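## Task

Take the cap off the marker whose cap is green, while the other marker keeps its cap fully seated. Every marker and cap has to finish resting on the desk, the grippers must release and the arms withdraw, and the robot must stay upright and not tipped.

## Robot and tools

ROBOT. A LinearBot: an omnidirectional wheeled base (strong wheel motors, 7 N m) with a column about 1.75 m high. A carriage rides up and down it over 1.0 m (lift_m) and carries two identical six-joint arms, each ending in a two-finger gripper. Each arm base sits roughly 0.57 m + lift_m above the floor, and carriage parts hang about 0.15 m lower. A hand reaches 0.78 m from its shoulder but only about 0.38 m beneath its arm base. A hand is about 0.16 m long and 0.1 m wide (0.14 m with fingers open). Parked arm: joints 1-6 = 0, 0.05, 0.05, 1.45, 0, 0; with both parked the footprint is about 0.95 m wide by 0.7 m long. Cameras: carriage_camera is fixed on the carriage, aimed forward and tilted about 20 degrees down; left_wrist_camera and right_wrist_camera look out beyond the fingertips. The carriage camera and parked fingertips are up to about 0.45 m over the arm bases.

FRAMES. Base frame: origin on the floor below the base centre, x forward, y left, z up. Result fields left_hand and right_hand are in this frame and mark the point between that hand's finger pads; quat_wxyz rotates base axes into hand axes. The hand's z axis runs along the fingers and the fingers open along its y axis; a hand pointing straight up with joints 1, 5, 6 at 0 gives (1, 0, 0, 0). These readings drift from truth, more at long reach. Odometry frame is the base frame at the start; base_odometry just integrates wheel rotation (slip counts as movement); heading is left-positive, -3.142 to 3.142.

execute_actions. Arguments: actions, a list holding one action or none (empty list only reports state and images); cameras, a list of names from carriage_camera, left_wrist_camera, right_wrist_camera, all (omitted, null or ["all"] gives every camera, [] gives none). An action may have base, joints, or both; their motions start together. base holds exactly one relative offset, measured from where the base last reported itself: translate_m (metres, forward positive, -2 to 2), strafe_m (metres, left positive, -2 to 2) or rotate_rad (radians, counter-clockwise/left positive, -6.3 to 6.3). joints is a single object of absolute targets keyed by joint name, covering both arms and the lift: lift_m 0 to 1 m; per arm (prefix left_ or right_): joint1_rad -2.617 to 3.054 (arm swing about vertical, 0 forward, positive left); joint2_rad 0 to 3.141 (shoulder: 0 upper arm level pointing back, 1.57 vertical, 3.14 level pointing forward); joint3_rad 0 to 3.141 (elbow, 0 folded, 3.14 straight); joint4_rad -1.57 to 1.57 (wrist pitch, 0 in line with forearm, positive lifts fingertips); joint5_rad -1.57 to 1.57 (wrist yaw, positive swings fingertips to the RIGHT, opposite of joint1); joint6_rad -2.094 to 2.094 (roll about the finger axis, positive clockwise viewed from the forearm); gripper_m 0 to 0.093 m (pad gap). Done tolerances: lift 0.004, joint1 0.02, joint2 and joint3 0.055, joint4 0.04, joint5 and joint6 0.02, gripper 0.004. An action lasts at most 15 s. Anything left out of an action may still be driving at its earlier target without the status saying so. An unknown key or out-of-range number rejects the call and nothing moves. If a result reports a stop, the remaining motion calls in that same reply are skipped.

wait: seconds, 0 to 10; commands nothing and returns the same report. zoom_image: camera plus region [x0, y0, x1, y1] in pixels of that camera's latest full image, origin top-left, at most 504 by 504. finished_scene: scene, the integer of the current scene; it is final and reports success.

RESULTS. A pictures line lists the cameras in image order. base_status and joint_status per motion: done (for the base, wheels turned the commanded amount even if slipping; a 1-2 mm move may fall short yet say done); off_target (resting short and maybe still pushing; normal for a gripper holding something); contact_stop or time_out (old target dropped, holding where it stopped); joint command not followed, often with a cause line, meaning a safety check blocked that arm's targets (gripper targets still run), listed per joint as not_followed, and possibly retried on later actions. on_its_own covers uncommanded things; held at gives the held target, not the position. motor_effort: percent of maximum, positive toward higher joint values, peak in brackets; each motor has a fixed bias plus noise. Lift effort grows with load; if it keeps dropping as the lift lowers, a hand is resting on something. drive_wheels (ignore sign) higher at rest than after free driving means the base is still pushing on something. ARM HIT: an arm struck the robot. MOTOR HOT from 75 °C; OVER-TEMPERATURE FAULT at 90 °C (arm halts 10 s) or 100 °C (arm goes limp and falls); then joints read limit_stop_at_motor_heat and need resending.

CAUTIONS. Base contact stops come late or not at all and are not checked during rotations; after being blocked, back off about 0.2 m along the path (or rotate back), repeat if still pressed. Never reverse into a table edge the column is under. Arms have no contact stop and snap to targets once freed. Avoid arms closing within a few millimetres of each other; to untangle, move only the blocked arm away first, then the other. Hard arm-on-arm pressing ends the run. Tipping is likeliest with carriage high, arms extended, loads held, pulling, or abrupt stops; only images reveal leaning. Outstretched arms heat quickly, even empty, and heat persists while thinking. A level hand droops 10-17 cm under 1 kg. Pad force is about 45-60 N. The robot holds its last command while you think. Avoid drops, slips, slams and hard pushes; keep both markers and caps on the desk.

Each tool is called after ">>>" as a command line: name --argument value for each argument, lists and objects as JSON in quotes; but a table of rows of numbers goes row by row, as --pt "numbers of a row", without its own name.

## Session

>>> execute_actions --actions '[]'

Scene clock: 0.00 s.
base_odometry: x=+0.000 y=+0.000 heading=+0.000 (m, m, rad; odometry frame)
base_status: not commanded
joint_positions: lift_m=+0.301 left_joint1_rad=-0.010 left_joint2_rad=+0.023 left_joint3_rad=+0.046 left_joint4_rad=+1.445 left_joint5_rad=+0.026 left_joint6_rad=+0.039 left_gripper_m=+0.095 right_joint1_rad=+0.029 right_joint2_rad=+0.035 right_joint3_rad=+0.027 right_joint4_rad=+1.435 right_joint5_rad=-0.011 right_joint6_rad=+0.046 right_gripper_m=+0.094
joint_status: not commanded
motor_effort: lift_m=+16 drive_wheels=-4 (%)
left_hand: x=+0.2918 y=+0.3134 z=+1.3162 quat_wxyz=(+0.999, +0.014, +0.051, +0.014) (m; base frame)
right_hand: x=+0.3038 y=-0.3152 z=+1.3106 quat_wxyz=(+0.997, -0.005, +0.072, +0.038) (m; base frame)
pictures: carriage_camera, left_wrist_camera, right_wrist_camera
Images, in order (width x height): carriage_camera 672x504, left_wrist_camera 672x504, right_wrist_camera 672x504.

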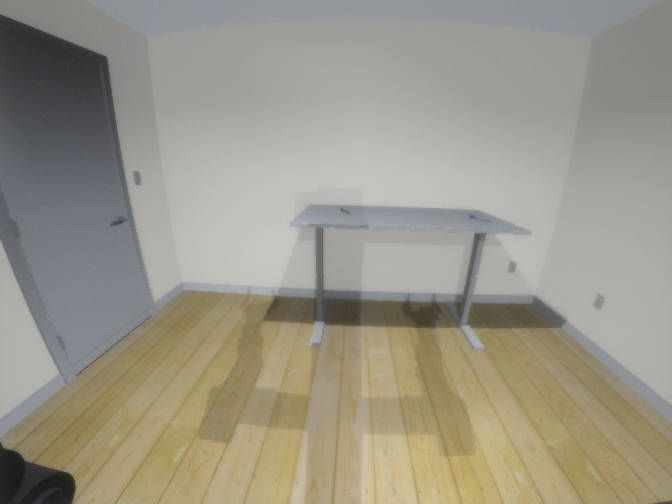

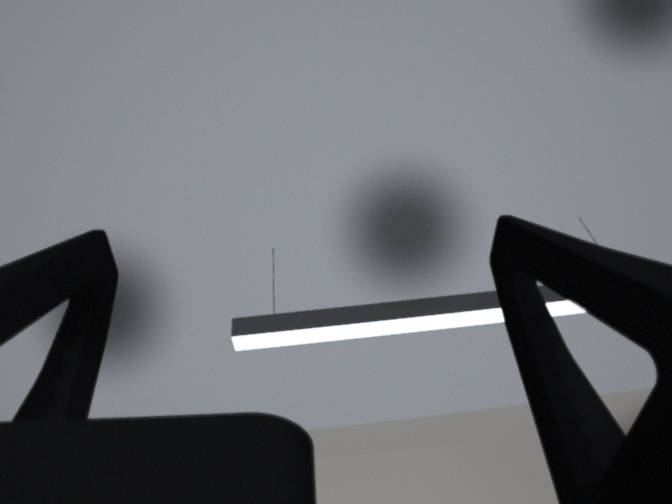

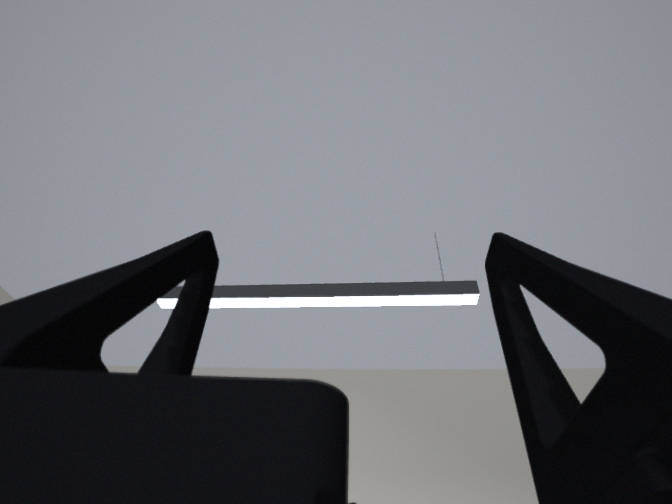

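>>> execute_actions --actions '[{"base":{"translate_m":1.15},"joints":{"lift_m":0.5,"left_joint2_rad":1.8,"left_joint3_rad":1.5,"left_joint4_rad":-1.27,"left_joint6_rad":-1.3,"right_joint1_rad":-0.3,"right_joint2_rad":0.8,"right_joint3_rad":0.5,"right_joint4_rad":0.05}}]'

Scene clock: 6.60 s.
base_odometry: x=+1.150 y=+0.000 heading=+0.000 (m, m, rad; odometry frame)
base_status: done
joint_positions: lift_m=+0.500 left_joint1_rad=-0.010 left_joint2_rad=+1.795 left_joint3_rad=+1.467 left_joint4_rad=-1.268 left_joint5_rad=+0.026 left_joint6_rad=-1.293 left_gripper_m=+0.095 right_joint1_rad=-0.291 right_joint2_rad=+0.785 right_joint3_rad=+0.494 right_joint4_rad=+0.060 right_joint5_rad=-0.011 right_joint6_rad=+0.046 right_gripper_m=+0.094
joint_status: all done
motor_effort: lift_m=+16(21) drive_wheels=-4(8) (%)
left_hand: x=+0.5908 y=+0.3105 z=+1.1883 quat_wxyz=(-0.018, -0.598, +0.801, -0.003) (m; base frame)
right_hand: x=+0.5785 y=-0.4094 z=+1.3166 quat_wxyz=(+0.617, +0.128, +0.773, -0.072) (m; base frame)
pictures: carriage_camera, left_wrist_camera, right_wrist_camera
Images, in order (width x height): carriage_camera 672x504, left_wrist_camera 672x504, right_wrist_camera 672x504.

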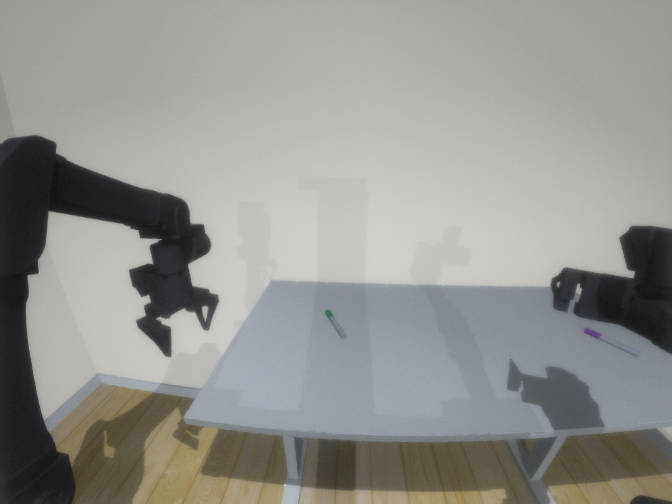

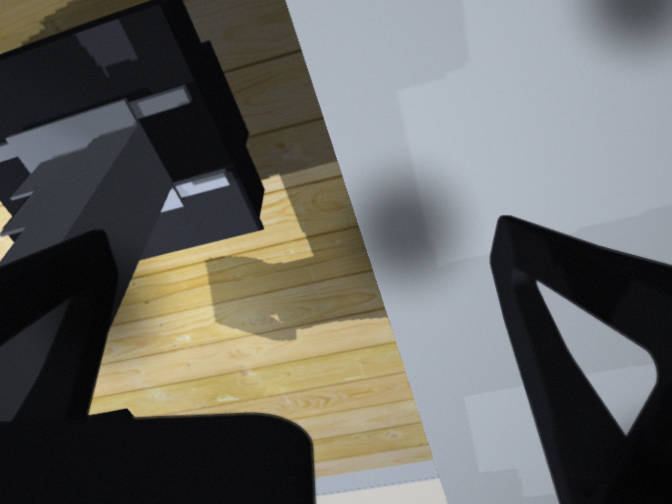

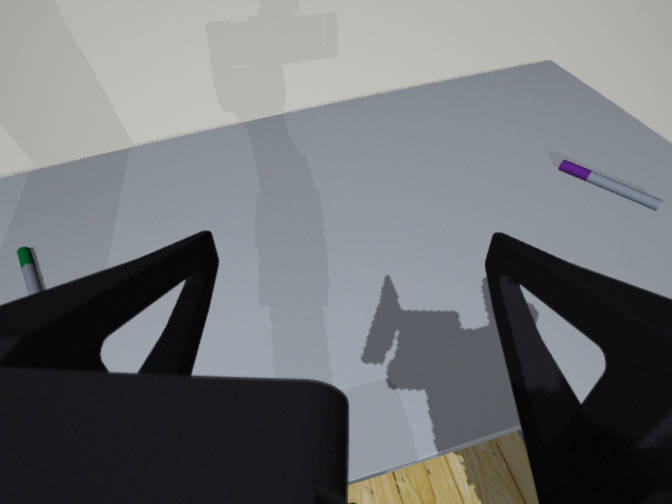

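>>> execute_actions --actions '[{"base":{"strafe_m":-0.16},"joints":{"lift_m":0.63,"left_joint1_rad":-0.25,"left_joint2_rad":2.7,"left_joint3_rad":1.97,"left_joint4_rad":-0.84,"left_joint5_rad":0,"left_joint6_rad":-0.6,"right_gripper_m":0.05}}]' --cameras '[]'

>>> execute_actions --actions '[{"base":{"translate_m":0.2}}]'

Scene clock: 19.13 s.
base_odometry: x=+1.150 y=-0.160 heading=+0.000 (m, m, rad; odometry frame)
base_status: done
joint_positions: lift_m=+0.630 left_joint1_rad=-0.254 left_joint2_rad=+2.717 left_joint3_rad=+1.963 left_joint4_rad=-0.839 left_joint5_rad=+0.000 left_joint6_rad=-0.606 left_gripper_m=+0.095 right_joint1_rad=-0.291 right_joint2_rad=+0.785 right_joint3_rad=+0.494 right_joint4_rad=+0.064 right_joint5_rad=-0.011 right_joint6_rad=+0.046 right_gripper_m=+0.050
joint_status: all done
motor_effort: lift_m=+17(21) drive_wheels=-5(4) (%)
left_hand: x=+0.7263 y=+0.1990 z=+1.0676 quat_wxyz=(-0.011, -0.175, +0.984, +0.005) (m; base frame)
right_hand: x=+0.5787 y=-0.4094 z=+1.4472 quat_wxyz=(+0.618, +0.128, +0.772, -0.072) (m; base frame)
pictures: none
No camera images: the call's "cameras" was empty. Leave "cameras" out to get every camera's image.

Scene clock: 21.33 s.
base_odometry: x=+1.350 y=-0.160 heading=+0.000 (m, m, rad; odometry frame)
base_status: done
joint_positions: lift_m=+0.630 left_joint1_rad=-0.254 left_joint2_rad=+2.717 left_joint3_rad=+1.963 left_joint4_rad=-0.840 left_joint5_rad=+0.000 left_joint6_rad=-0.606 left_gripper_m=+0.095 right_joint1_rad=-0.291 right_joint2_rad=+0.785 right_joint3_rad=+0.494 right_joint4_rad=+0.062 right_joint5_rad=-0.011 right_joint6_rad=+0.046 right_gripper_m=+0.050
joint_status: not commanded
motor_effort: lift_m=+17(17) drive_wheels=+0(17) (%)
left_hand: x=+0.7261 y=+0.1990 z=+1.0676 quat_wxyz=(-0.011, -0.175, +0.984, +0.005) (m; base frame)
right_hand: x=+0.5786 y=-0.4094 z=+1.4470 quat_wxyz=(+0.618, +0.128, +0.773, -0.072) (m; base frame)
pictures: carriage_camera, left_wrist_camera, right_wrist_camera
Images, in order (width x height): carriage_camera 672x504, left_wrist_camera 672x504, right_wrist_camera 672x504.

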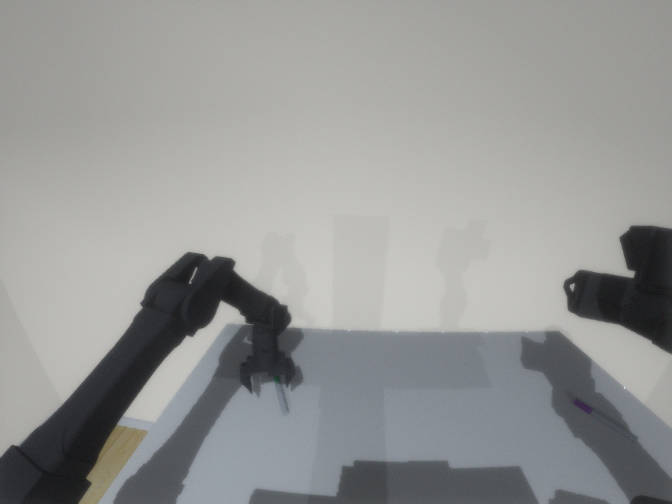

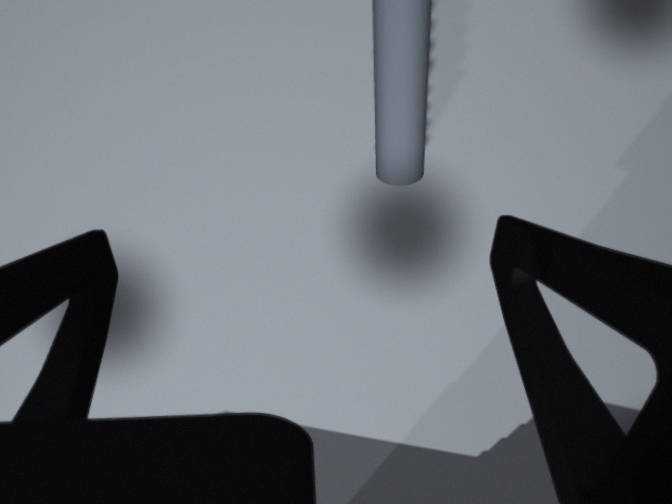

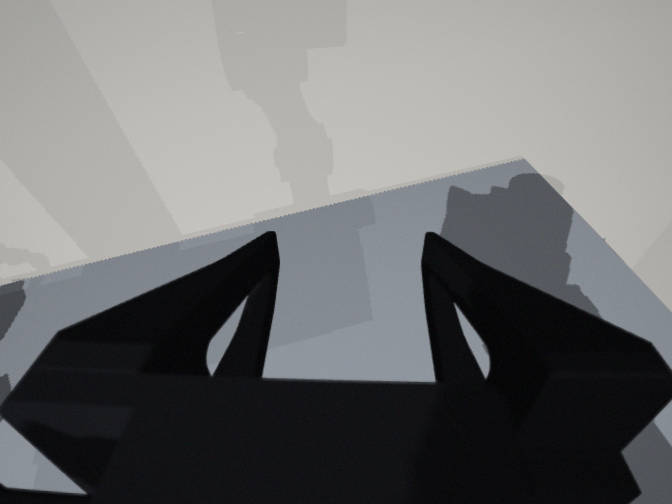

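>>> execute_actions --actions '[{"base":{"translate_m":0.09},"joints":{"lift_m":0.59,"left_joint6_rad":-0.56}}]'

Scene clock: 25.37 s.
base_odometry: x=+1.440 y=-0.161 heading=-0.001 (m, m, rad; odometry frame)
base_status: done
joint_positions: lift_m=+0.590 left_joint1_rad=-0.253 left_joint2_rad=+2.709 left_joint3_rad=+1.963 left_joint4_rad=-0.843 left_joint5_rad=+0.000 left_joint6_rad=-0.567 left_gripper_m=+0.095 right_joint1_rad=-0.291 right_joint2_rad=+0.785 right_joint3_rad=+0.494 right_joint4_rad=+0.056 right_joint5_rad=-0.011 right_joint6_rad=+0.046 right_gripper_m=+0.050
joint_status: all done
motor_effort: lift_m=+15(15) drive_wheels=+0(0) (%)
left_hand: x=+0.7277 y=+0.1988 z=+1.0317 quat_wxyz=(-0.008, -0.156, +0.988, +0.004) (m; base frame)
right_hand: x=+0.5782 y=-0.4093 z=+1.4056 quat_wxyz=(+0.615, +0.128, +0.775, -0.071) (m; base frame)
pictures: carriage_camera, left_wrist_camera, right_wrist_camera
Images, in order (width x height): carriage_camera 672x504, left_wrist_camera 672x504, right_wrist_camera 672x504.

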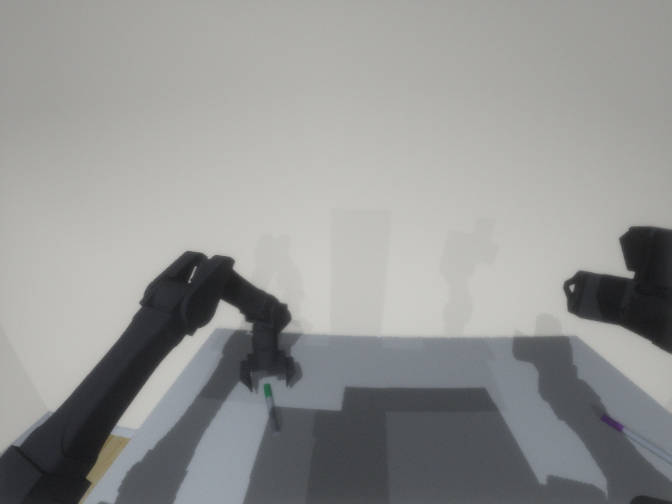

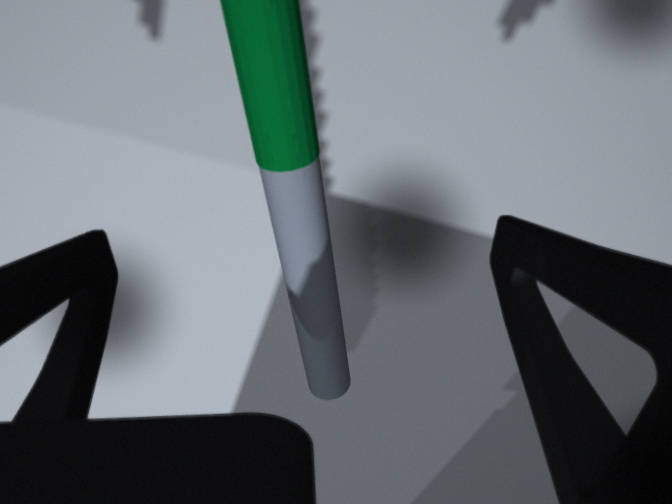

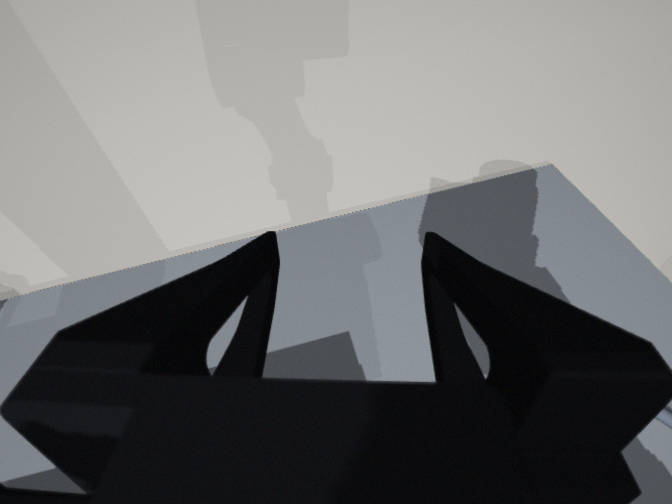

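>>> execute_actions --actions '[{"joints":{"lift_m":0.58,"left_joint1_rad":-0.22,"left_joint2_rad":2.76,"left_joint4_rad":-0.74,"left_joint6_rad":-0.63}}]' --cameras '["left_wrist_camera"]'

Scene clock: 29.60 s.
base_odometry: x=+1.440 y=-0.161 heading=-0.001 (m, m, rad; odometry frame)
base_status: not commanded
joint_positions: lift_m=+0.580 left_joint1_rad=-0.220 left_joint2_rad=+2.762 left_joint3_rad=+1.963 left_joint4_rad=-0.750 left_joint5_rad=+0.000 left_joint6_rad=-0.624 left_gripper_m=+0.095 right_joint1_rad=-0.291 right_joint2_rad=+0.785 right_joint3_rad=+0.494 right_joint4_rad=+0.055 right_joint5_rad=-0.011 right_joint6_rad=+0.046 right_gripper_m=+0.050
joint_status: all done
motor_effort: lift_m=+14(14) drive_wheels=-7(1) (%)
left_hand: x=+0.7398 y=+0.2127 z=+0.9974 quat_wxyz=(+0.010, -0.201, +0.980, -0.004) (m; base frame)
right_hand: x=+0.5782 y=-0.4093 z=+1.3956 quat_wxyz=(+0.615, +0.128, +0.775, -0.071) (m; base frame)
pictures: left_wrist_camera
Images, in order (width x height): left_wrist_camera 672x504.

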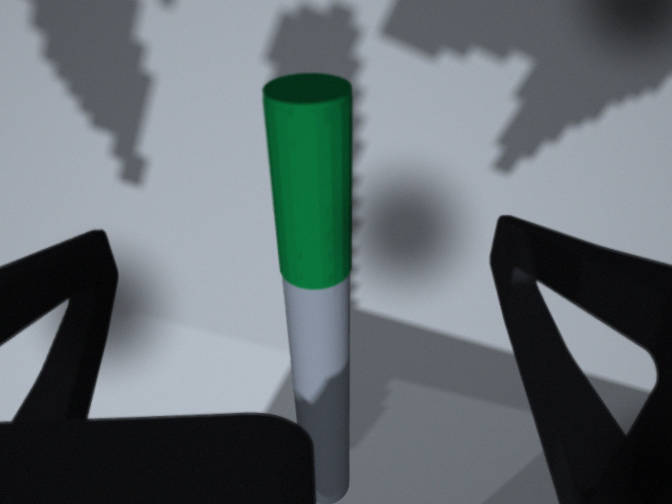

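>>> execute_actions --actions '[{"joints":{"lift_m":0.572,"left_joint4_rad":-0.775,"left_joint2_rad":2.78,"left_joint6_rad":-0.67}}]' --cameras '["left_wrist_camera"]'

Scene clock: 31.67 s.
base_odometry: x=+1.440 y=-0.161 heading=-0.001 (m, m, rad; odometry frame)
base_status: not commanded
joint_positions: lift_m=+0.572 left_joint1_rad=-0.220 left_joint2_rad=+2.779 left_joint3_rad=+1.963 left_joint4_rad=-0.769 left_joint5_rad=+0.000 left_joint6_rad=-0.663 left_gripper_m=+0.095 right_joint1_rad=-0.291 right_joint2_rad=+0.785 right_joint3_rad=+0.494 right_joint4_rad=+0.055 right_joint5_rad=-0.011 right_joint6_rad=+0.046 right_gripper_m=+0.050
joint_status: all done
motor_effort: lift_m=+14(14) drive_wheels=-7(7) (%)
left_hand: x=+0.7307 y=+0.2147 z=+0.9817 quat_wxyz=(-0.006, -0.220, +0.976, +0.003) (m; base frame)
right_hand: x=+0.5782 y=-0.4093 z=+1.3876 quat_wxyz=(+0.615, +0.128, +0.775, -0.071) (m; base frame)
pictures: left_wrist_camera
Images, in order (width x height): left_wrist_camera 672x504.

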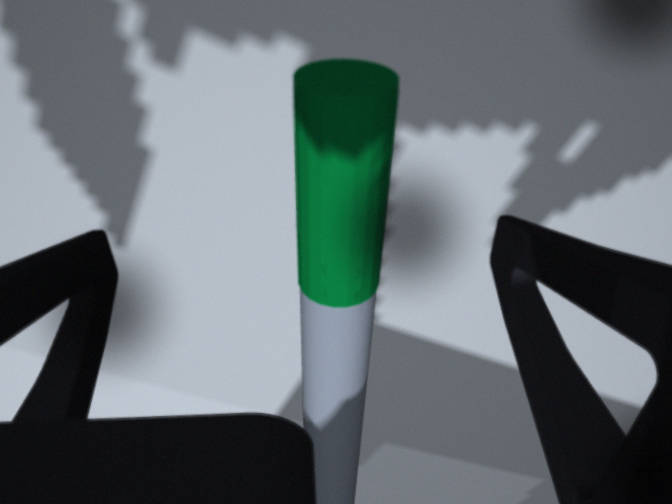

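>>> execute_actions --actions '[{"base":{"translate_m":0.01},"joints":{"lift_m":0.567,"left_joint6_rad":-0.62}}]' --cameras '[]'

>>> execute_actions --actions '[{"joints":{"left_gripper_m":0}}]' --cameras '["left_wrist_camera"]'

>>> execute_actions --actions '[{"joints":{"lift_m":0.6}}]' --cameras '["left_wrist_camera"]'

Scene clock: 35.77 s.
base_odometry: x=+1.450 y=-0.161 heading=-0.002 (m, m, rad; odometry frame)
base_status: done
joint_positions: lift_m=+0.567 left_joint1_rad=-0.220 left_joint2_rad=+2.774 left_joint3_rad=+1.963 left_joint4_rad=-0.772 left_joint5_rad=+0.013 left_joint6_rad=-0.622 left_gripper_m=+0.095 right_joint1_rad=-0.291 right_joint2_rad=+0.785 right_joint3_rad=+0.494 right_joint4_rad=+0.056 right_joint5_rad=-0.011 right_joint6_rad=+0.046 right_gripper_m=+0.050
joint_status: all done
motor_effort: lift_m=+13(14) drive_wheels=-6(5) (%)
left_hand: x=+0.7305 y=+0.2124 z=+0.9790 quat_wxyz=(-0.009, -0.200, +0.980, -0.003) (m; base frame)
right_hand: x=+0.5782 y=-0.4093 z=+1.3829 quat_wxyz=(+0.615, +0.128, +0.775, -0.071) (m; base frame)
pictures: none
No camera images: the call's "cameras" was empty. Leave "cameras" out to get every camera's image.

Scene clock: 36.50 s.
base_odometry: x=+1.450 y=-0.161 heading=-0.002 (m, m, rad; odometry frame)
base_status: not commanded
joint_positions: lift_m=+0.567 left_joint1_rad=-0.220 left_joint2_rad=+2.774 left_joint3_rad=+1.963 left_joint4_rad=-0.772 left_joint5_rad=+0.008 left_joint6_rad=-0.622 left_gripper_m=+0.018 right_joint1_rad=-0.291 right_joint2_rad=+0.785 right_joint3_rad=+0.494 right_joint4_rad=+0.056 right_joint5_rad=-0.011 right_joint6_rad=+0.046 right_gripper_m=+0.050
joint_status: left_gripper_m off_target (ended at +0.018, target +0.000)
motor_effort: lift_m=+13(13) drive_wheels=-6(6) (%)
left_hand: x=+0.7308 y=+0.2133 z=+0.9790 quat_wxyz=(-0.007, -0.200, +0.980, -0.001) (m; base frame)
right_hand: x=+0.5782 y=-0.4093 z=+1.3829 quat_wxyz=(+0.615, +0.128, +0.775, -0.071) (m; base frame)
pictures: left_wrist_camera
Images, in order (width x height): left_wrist_camera 672x504.

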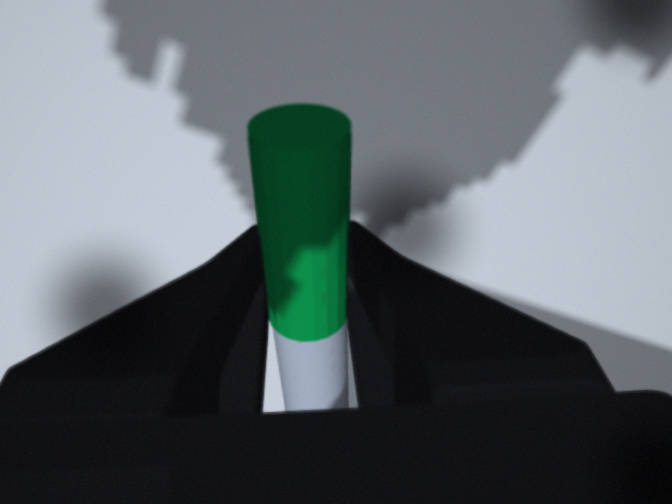

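Scene clock: 37.13 s.
base_odometry: x=+1.450 y=-0.161 heading=-0.002 (m, m, rad; odometry frame)
base_status: not commanded
joint_positions: lift_m=+0.600 left_joint1_rad=-0.220 left_joint2_rad=+2.779 left_joint3_rad=+1.963 left_joint4_rad=-0.772 left_joint5_rad=+0.005 left_joint6_rad=-0.622 left_gripper_m=+0.018 right_joint1_rad=-0.291 right_joint2_rad=+0.785 right_joint3_rad=+0.494 right_joint4_rad=+0.062 right_joint5_rad=-0.011 right_joint6_rad=+0.046 right_gripper_m=+0.050
joint_status: all done
motor_effort: lift_m=+16(20) drive_wheels=-1(6) (%)
left_hand: x=+0.7295 y=+0.2140 z=+1.0094 quat_wxyz=(-0.009, -0.200, +0.980, +0.001) (m; base frame)
right_hand: x=+0.5786 y=-0.4094 z=+1.4170 quat_wxyz=(+0.618, +0.128, +0.773, -0.072) (m; base frame)
pictures: left_wrist_camera
Images, in order (width x height): left_wrist_camera 672x504.

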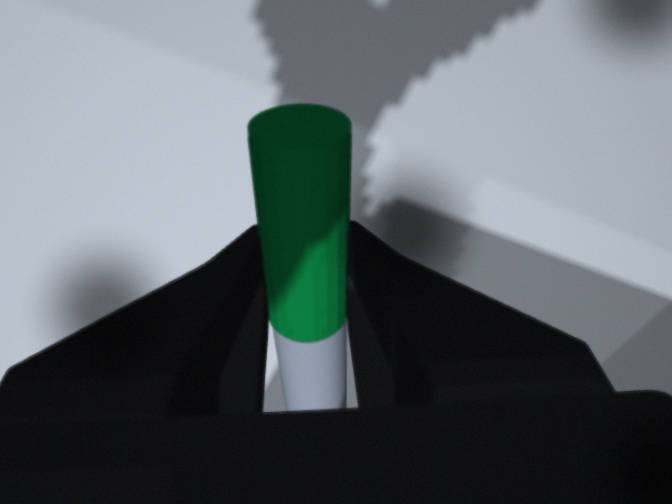

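>>> execute_actions --actions '[{"base":{"translate_m":-0.15},"joints":{"lift_m":0.45,"left_joint1_rad":-0.6,"left_joint2_rad":1.8,"left_joint3_rad":1.51,"left_joint4_rad":-1.27,"left_joint6_rad":-1.63,"right_joint1_rad":0.6,"right_joint2_rad":1.1,"right_joint4_rad":0.3,"right_joint5_rad":0,"right_joint6_rad":0,"right_gripper_m":0.06}}]' --cameras '[]'

>>> execute_actions --actions '[{"joints":{"lift_m":0.36,"right_joint1_rad":1.05,"right_joint2_rad":1.4,"right_joint3_rad":0.55,"right_joint4_rad":0.5}}]'

Scene clock: 43.20 s.
base_odometry: x=+1.300 y=-0.161 heading=-0.002 (m, m, rad; odometry frame)
base_status: done
joint_positions: lift_m=+0.450 left_joint1_rad=-0.606 left_joint2_rad=+1.804 left_joint3_rad=+1.530 left_joint4_rad=-1.262 left_joint5_rad=+0.003 left_joint6_rad=-1.623 left_gripper_m=+0.018 right_joint1_rad=+0.594 right_joint2_rad=+1.086 right_joint3_rad=+0.494 right_joint4_rad=+0.302 right_joint5_rad=-0.004 right_joint6_rad=+0.004 right_gripper_m=+0.060
joint_status: all done
motor_effort: lift_m=+14(14) drive_wheels=-7(7) (%)
left_hand: x=+0.5477 y=+0.1232 z=+1.1520 quat_wxyz=(+0.006, -0.487, +0.873, -0.016) (m; base frame)
right_hand: x=+0.5729 y=-0.1110 z=+1.2256 quat_wxyz=(+0.571, -0.234, +0.767, +0.177) (m; base frame)
pictures: none
No camera images: the call's "cameras" was empty. Leave "cameras" out to get every camera's image.

Scene clock: 44.27 s.
base_odometry: x=+1.300 y=-0.161 heading=-0.002 (m, m, rad; odometry frame)
base_status: not commanded
joint_positions: lift_m=+0.360 left_joint1_rad=-0.606 left_joint2_rad=+1.804 left_joint3_rad=+1.523 left_joint4_rad=-1.265 left_joint5_rad=+0.001 left_joint6_rad=-1.623 left_gripper_m=+0.018 right_joint1_rad=+1.045 right_joint2_rad=+1.395 right_joint3_rad=+0.556 right_joint4_rad=+0.500 right_joint5_rad=-0.003 right_joint6_rad=+0.004 right_gripper_m=+0.060
joint_status: all done
motor_effort: lift_m=+14(14) drive_wheels=-7(7) (%)
left_hand: x=+0.5459 y=+0.1249 z=+1.0601 quat_wxyz=(+0.005, -0.487, +0.873, -0.012) (m; base frame)
right_hand: x=+0.4742 y=+0.0403 z=+1.0953 quat_wxyz=(+0.499, -0.407, +0.707, +0.291) (m; base frame)
pictures: carriage_camera, left_wrist_camera, right_wrist_camera
Images, in order (width x height): carriage_camera 672x504, left_wrist_camera 672x504, right_wrist_camera 672x504.

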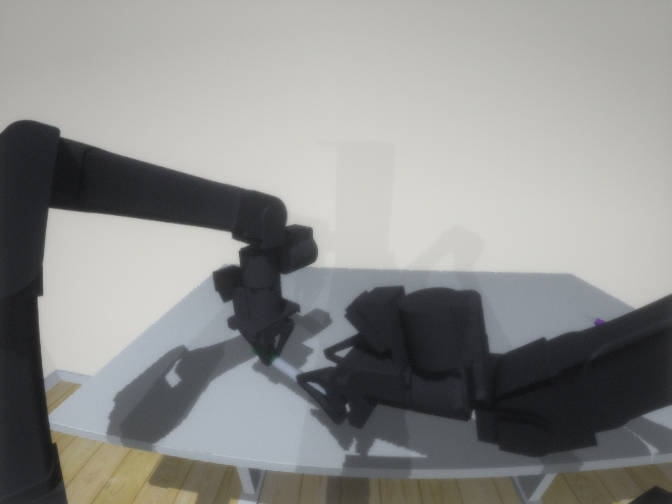

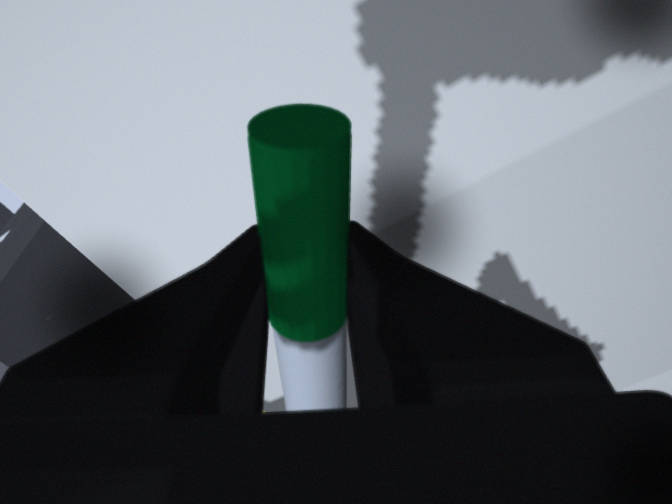

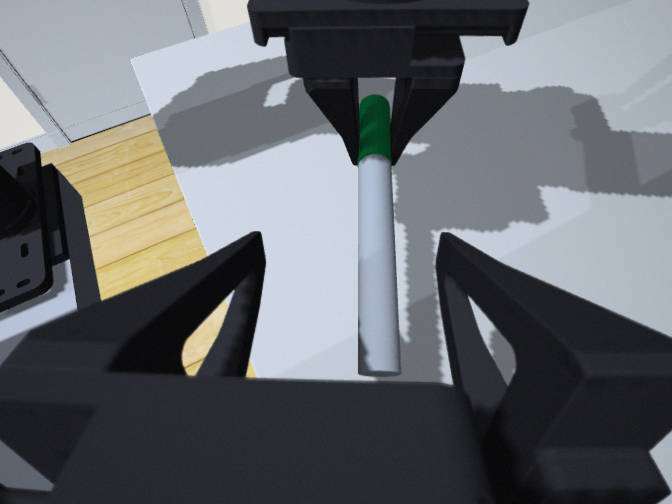

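>>> execute_actions --actions '[{"joints":{"right_joint1_rad":1.015,"right_joint2_rad":1.61,"right_joint3_rad":0.6,"right_joint4_rad":0.55}}]' --cameras '["right_wrist_camera"]'

>>> execute_actions --actions '[{"joints":{"right_gripper_m":0}}]' --cameras '["right_wrist_camera"]'

Scene clock: 47.17 s.
base_odometry: x=+1.300 y=-0.161 heading=-0.002 (m, m, rad; odometry frame)
base_status: not commanded
joint_positions: lift_m=+0.360 left_joint1_rad=-0.606 left_joint2_rad=+1.804 left_joint3_rad=+1.523 left_joint4_rad=-1.265 left_joint5_rad=+0.001 left_joint6_rad=-1.623 left_gripper_m=+0.018 right_joint1_rad=+1.023 right_joint2_rad=+1.598 right_joint3_rad=+0.600 right_joint4_rad=+0.554 right_joint5_rad=-0.003 right_joint6_rad=+0.004 right_gripper_m=+0.060
joint_status: all done
motor_effort: lift_m=+14(14) drive_wheels=-7(7) (%)
left_hand: x=+0.5459 y=+0.1249 z=+1.0601 quat_wxyz=(+0.005, -0.487, +0.873, -0.012) (m; base frame)
right_hand: x=+0.4918 y=+0.0512 z=+1.0439 quat_wxyz=(+0.464, -0.413, +0.738, +0.263) (m; base frame)
pictures: right_wrist_camera
Images, in order (width x height): right_wrist_camera 672x504.

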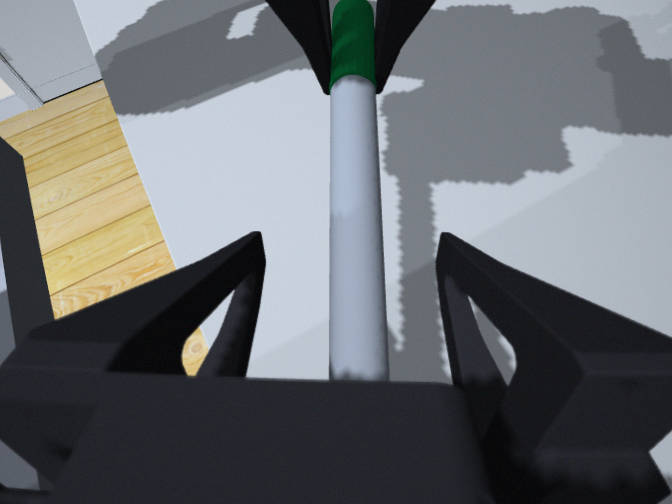

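Scene clock: 47.80 s.
base_odometry: x=+1.300 y=-0.161 heading=-0.002 (m, m, rad; odometry frame)
base_status: not commanded
joint_positions: lift_m=+0.360 left_joint1_rad=-0.606 left_joint2_rad=+1.804 left_joint3_rad=+1.523 left_joint4_rad=-1.265 left_joint5_rad=+0.000 left_joint6_rad=-1.623 left_gripper_m=+0.018 right_joint1_rad=+1.023 right_joint2_rad=+1.598 right_joint3_rad=+0.600 right_joint4_rad=+0.555 right_joint5_rad=-0.003 right_joint6_rad=+0.004 right_gripper_m=+0.017
joint_status: right_gripper_m off_target (ended at +0.017, target +0.000)
motor_effort: lift_m=+14(14) drive_wheels=-7(7) (%)
left_hand: x=+0.5459 y=+0.1250 z=+1.0601 quat_wxyz=(+0.005, -0.487, +0.873, -0.012) (m; base frame)
right_hand: x=+0.4918 y=+0.0512 z=+1.0440 quat_wxyz=(+0.465, -0.413, +0.738, +0.263) (m; base frame)
pictures: right_wrist_camera
Images, in order (width x height): right_wrist_camera 672x504.

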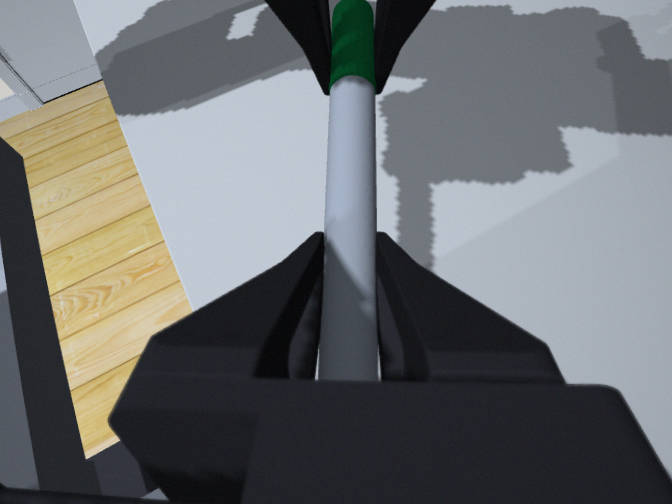

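>>> execute_actions --actions '[{"joints":{"left_joint1_rad":-0.48,"left_joint5_rad":-0.06,"right_joint2_rad":1.49,"right_joint3_rad":0.5}}]'

Scene clock: 50.90 s.
base_odometry: x=+1.300 y=-0.161 heading=-0.002 (m, m, rad; odometry frame)
base_status: not commanded
joint_positions: lift_m=+0.360 left_joint1_rad=-0.473 left_joint2_rad=+1.804 left_joint3_rad=+1.523 left_joint4_rad=-1.265 left_joint5_rad=-0.057 left_joint6_rad=-1.623 left_gripper_m=+0.018 right_joint1_rad=+1.023 right_joint2_rad=+1.506 right_joint3_rad=+0.514 right_joint4_rad=+0.556 right_joint5_rad=-0.003 right_joint6_rad=+0.004 right_gripper_m=+0.017
joint_status: all done
motor_effort: lift_m=+14(14) drive_wheels=-7(7) (%)
left_hand: x=+0.5735 y=+0.1723 z=+1.0604 quat_wxyz=(+0.031, -0.544, +0.838, +0.003) (m; base frame)
right_hand: x=+0.4802 y=+0.0321 z=+1.0466 quat_wxyz=(+0.468, -0.412, +0.736, +0.265) (m; base frame)
pictures: carriage_camera, left_wrist_camera, right_wrist_camera
Images, in order (width x height): carriage_camera 672x504, left_wrist_camera 672x504, right_wrist_camera 672x504.

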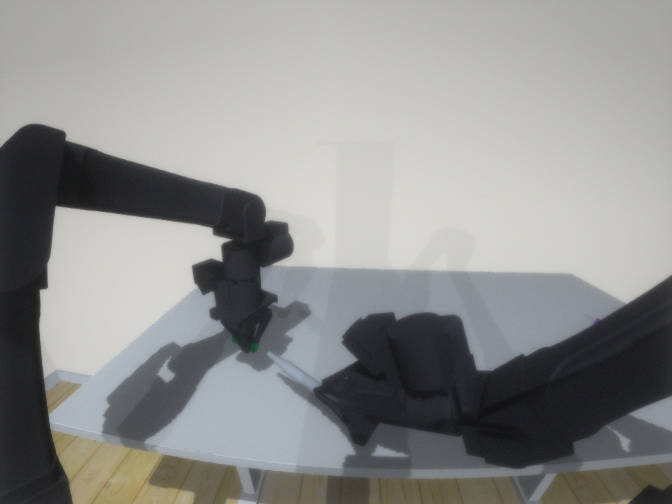

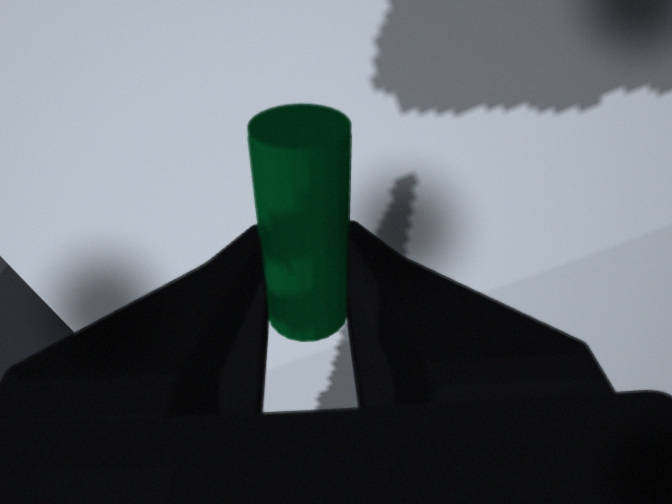

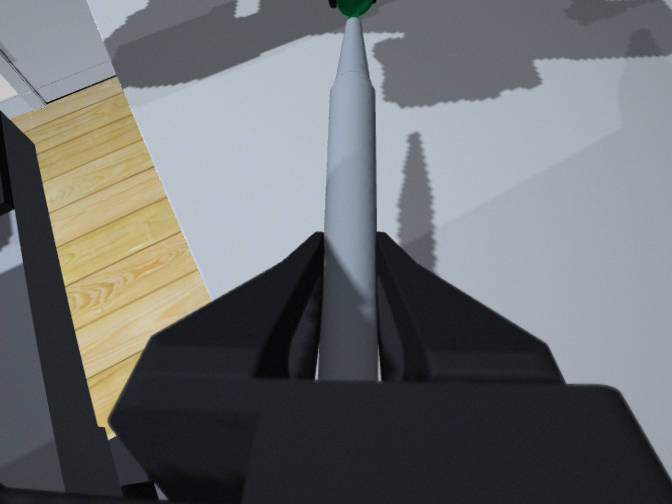

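>>> execute_actions --actions '[{"joints":{"left_joint1_rad":-0.3,"left_joint5_rad":0,"left_joint6_rad":-1.1,"right_joint1_rad":0.75,"lift_m":0.31}}]' --cameras '[]'

>>> execute_actions --actions '[{"joints":{"lift_m":0.281}}]'

Scene clock: 54.63 s.
base_odometry: x=+1.300 y=-0.161 heading=-0.002 (m, m, rad; odometry frame)
base_status: not commanded
joint_positions: lift_m=+0.310 left_joint1_rad=-0.292 left_joint2_rad=+1.804 left_joint3_rad=+1.523 left_joint4_rad=-1.265 left_joint5_rad=-0.002 left_joint6_rad=-1.107 left_gripper_m=+0.018 right_joint1_rad=+0.754 right_joint2_rad=+1.506 right_joint3_rad=+0.514 right_joint4_rad=+0.551 right_joint5_rad=-0.002 right_joint6_rad=+0.004 right_gripper_m=+0.017
joint_status: all done
motor_effort: lift_m=+14(16) drive_wheels=-7(7) (%)
left_hand: x=+0.5919 y=+0.2207 z=+1.0101 quat_wxyz=(+0.010, -0.396, +0.918, -0.007) (m; base frame)
right_hand: x=+0.5652 y=-0.0375 z=+0.9954 quat_wxyz=(+0.497, -0.310, +0.786, +0.199) (m; base frame)
pictures: none
No camera images: the call's "cameras" was empty. Leave "cameras" out to get every camera's image.

Scene clock: 55.27 s.
base_odometry: x=+1.300 y=-0.161 heading=-0.002 (m, m, rad; odometry frame)
base_status: not commanded
joint_positions: lift_m=+0.281 left_joint1_rad=-0.292 left_joint2_rad=+1.805 left_joint3_rad=+1.523 left_joint4_rad=-1.266 left_joint5_rad=-0.001 left_joint6_rad=-1.107 left_gripper_m=+0.018 right_joint1_rad=+0.754 right_joint2_rad=+1.503 right_joint3_rad=+0.514 right_joint4_rad=+0.575 right_joint5_rad=-0.002 right_joint6_rad=+0.003 right_gripper_m=+0.017
joint_status: all done
motor_effort: lift_m=+14(15) drive_wheels=-7(7) (%)
left_hand: x=+0.5917 y=+0.2207 z=+0.9807 quat_wxyz=(+0.009, -0.396, +0.918, -0.007) (m; base frame)
right_hand: x=+0.5670 y=-0.0358 z=+0.9729 quat_wxyz=(+0.507, -0.308, +0.779, +0.203) (m; base frame)
pictures: carriage_camera, left_wrist_camera, right_wrist_camera
Images, in order (width x height): carriage_camera 672x504, left_wrist_camera 672x504, right_wrist_camera 672x504.

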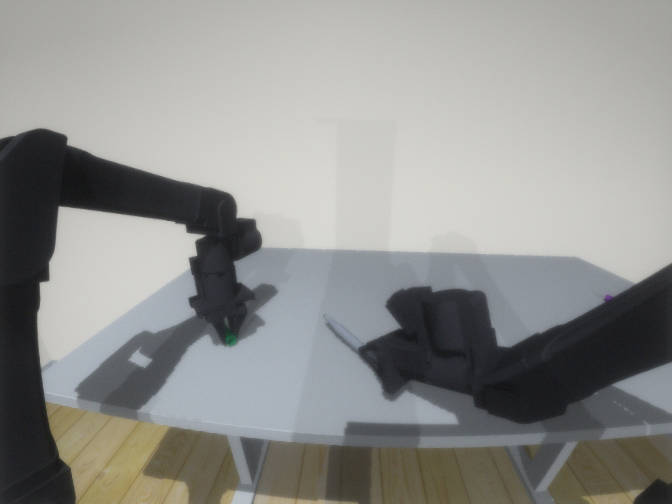

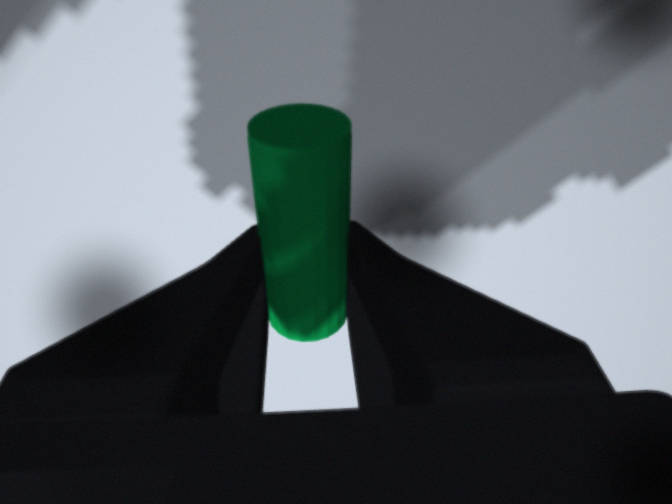

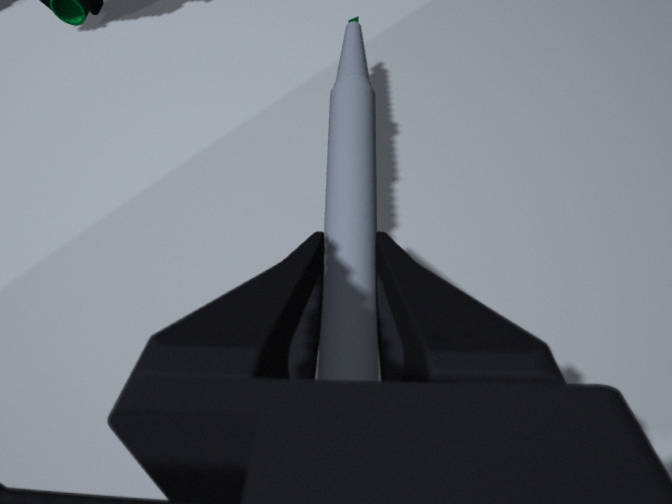

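>>> execute_actions --actions '[{"joints":{"left_gripper_m":0.05,"right_gripper_m":0.05}}]' --cameras '[]'

>>> execute_actions --actions '[{"joints":{"lift_m":0.36}}]' --cameras '[]'

>>> execute_actions --actions '[{"base":{"translate_m":-0.4},"joints":{"lift_m":0.4,"left_joint1_rad":0,"left_joint2_rad":1.0,"left_joint3_rad":0.9,"right_joint1_rad":0,"right_joint2_rad":0.6}}]' --cameras '["carriage_camera"]'

Scene clock: 58.80 s.
base_odometry: x=+1.300 y=-0.161 heading=-0.002 (m, m, rad; odometry frame)
base_status: not commanded
joint_positions: lift_m=+0.281 left_joint1_rad=-0.292 left_joint2_rad=+1.805 left_joint3_rad=+1.523 left_joint4_rad=-1.266 left_joint5_rad=-0.001 left_joint6_rad=-1.107 left_gripper_m=+0.050 right_joint1_rad=+0.754 right_joint2_rad=+1.503 right_joint3_rad=+0.514 right_joint4_rad=+0.567 right_joint5_rad=-0.002 right_joint6_rad=+0.003 right_gripper_m=+0.050
joint_status: all done
motor_effort: lift_m=+14(14) drive_wheels=-7(7) (%)
left_hand: x=+0.5917 y=+0.2207 z=+0.9807 quat_wxyz=(+0.009, -0.396, +0.918, -0.007) (m; base frame)
right_hand: x=+0.5665 y=-0.0363 z=+0.9713 quat_wxyz=(+0.505, -0.308, +0.781, +0.202) (m; base frame)
pictures: none
No camera images: the call's "cameras" was empty. Leave "cameras" out to get every camera's image.

Scene clock: 59.67 s.
base_odometry: x=+1.300 y=-0.161 heading=-0.002 (m, m, rad; odometry frame)
base_status: not commanded
joint_positions: lift_m=+0.360 left_joint1_rad=-0.292 left_joint2_rad=+1.805 left_joint3_rad=+1.523 left_joint4_rad=-1.266 left_joint5_rad=-0.001 left_joint6_rad=-1.107 left_gripper_m=+0.050 right_joint1_rad=+0.754 right_joint2_rad=+1.503 right_joint3_rad=+0.514 right_joint4_rad=+0.564 right_joint5_rad=-0.002 right_joint6_rad=+0.003 right_gripper_m=+0.050
joint_status: all done
motor_effort: lift_m=+17(21) drive_wheels=-7(7) (%)
left_hand: x=+0.5916 y=+0.2207 z=+1.0593 quat_wxyz=(+0.009, -0.396, +0.918, -0.007) (m; base frame)
right_hand: x=+0.5662 y=-0.0366 z=+1.0490 quat_wxyz=(+0.503, -0.309, +0.782, +0.201) (m; base frame)
pictures: none
No camera images: the call's "cameras" was empty. Leave "cameras" out to get every camera's image.

Scene clock: 62.47 s.
base_odometry: x=+0.900 y=-0.160 heading=-0.002 (m, m, rad; odometry frame)
base_status: done
joint_positions: lift_m=+0.400 left_joint1_rad=-0.002 left_joint2_rad=+1.015 left_joint3_rad=+0.918 left_joint4_rad=-1.267 left_joint5_rad=-0.003 left_joint6_rad=-1.106 left_gripper_m=+0.050 right_joint1_rad=+0.008 right_joint2_rad=+0.617 right_joint3_rad=+0.514 right_joint4_rad=+0.561 right_joint5_rad=-0.001 right_joint6_rad=+0.003 right_gripper_m=+0.050
joint_status: all done
motor_effort: lift_m=+16(21) drive_wheels=-4(4) (%)
left_hand: x=+0.4479 y=+0.3184 z=+1.1187 quat_wxyz=(+0.089, -0.522, +0.847, -0.053) (m; base frame)
right_hand: x=+0.5421 y=-0.3157 z=+1.3949 quat_wxyz=(+0.849, -0.002, +0.528, +0.005) (m; base frame)
pictures: carriage_camera
Images, in order (width x height): carriage_camera 672x504.

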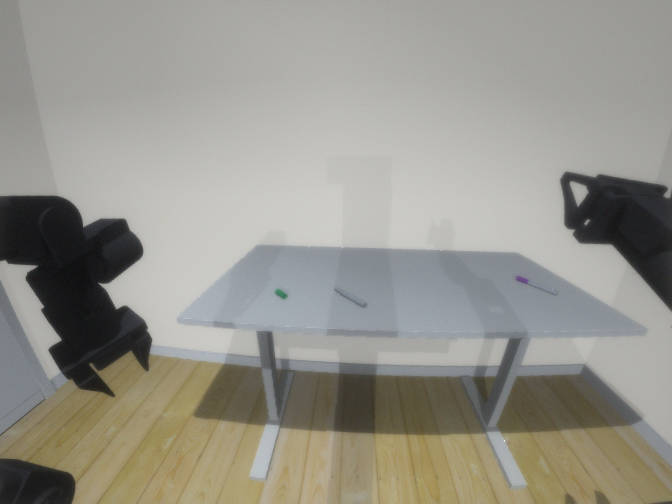

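>>> finished_scene --scene 2

The scene is finished: the task was done.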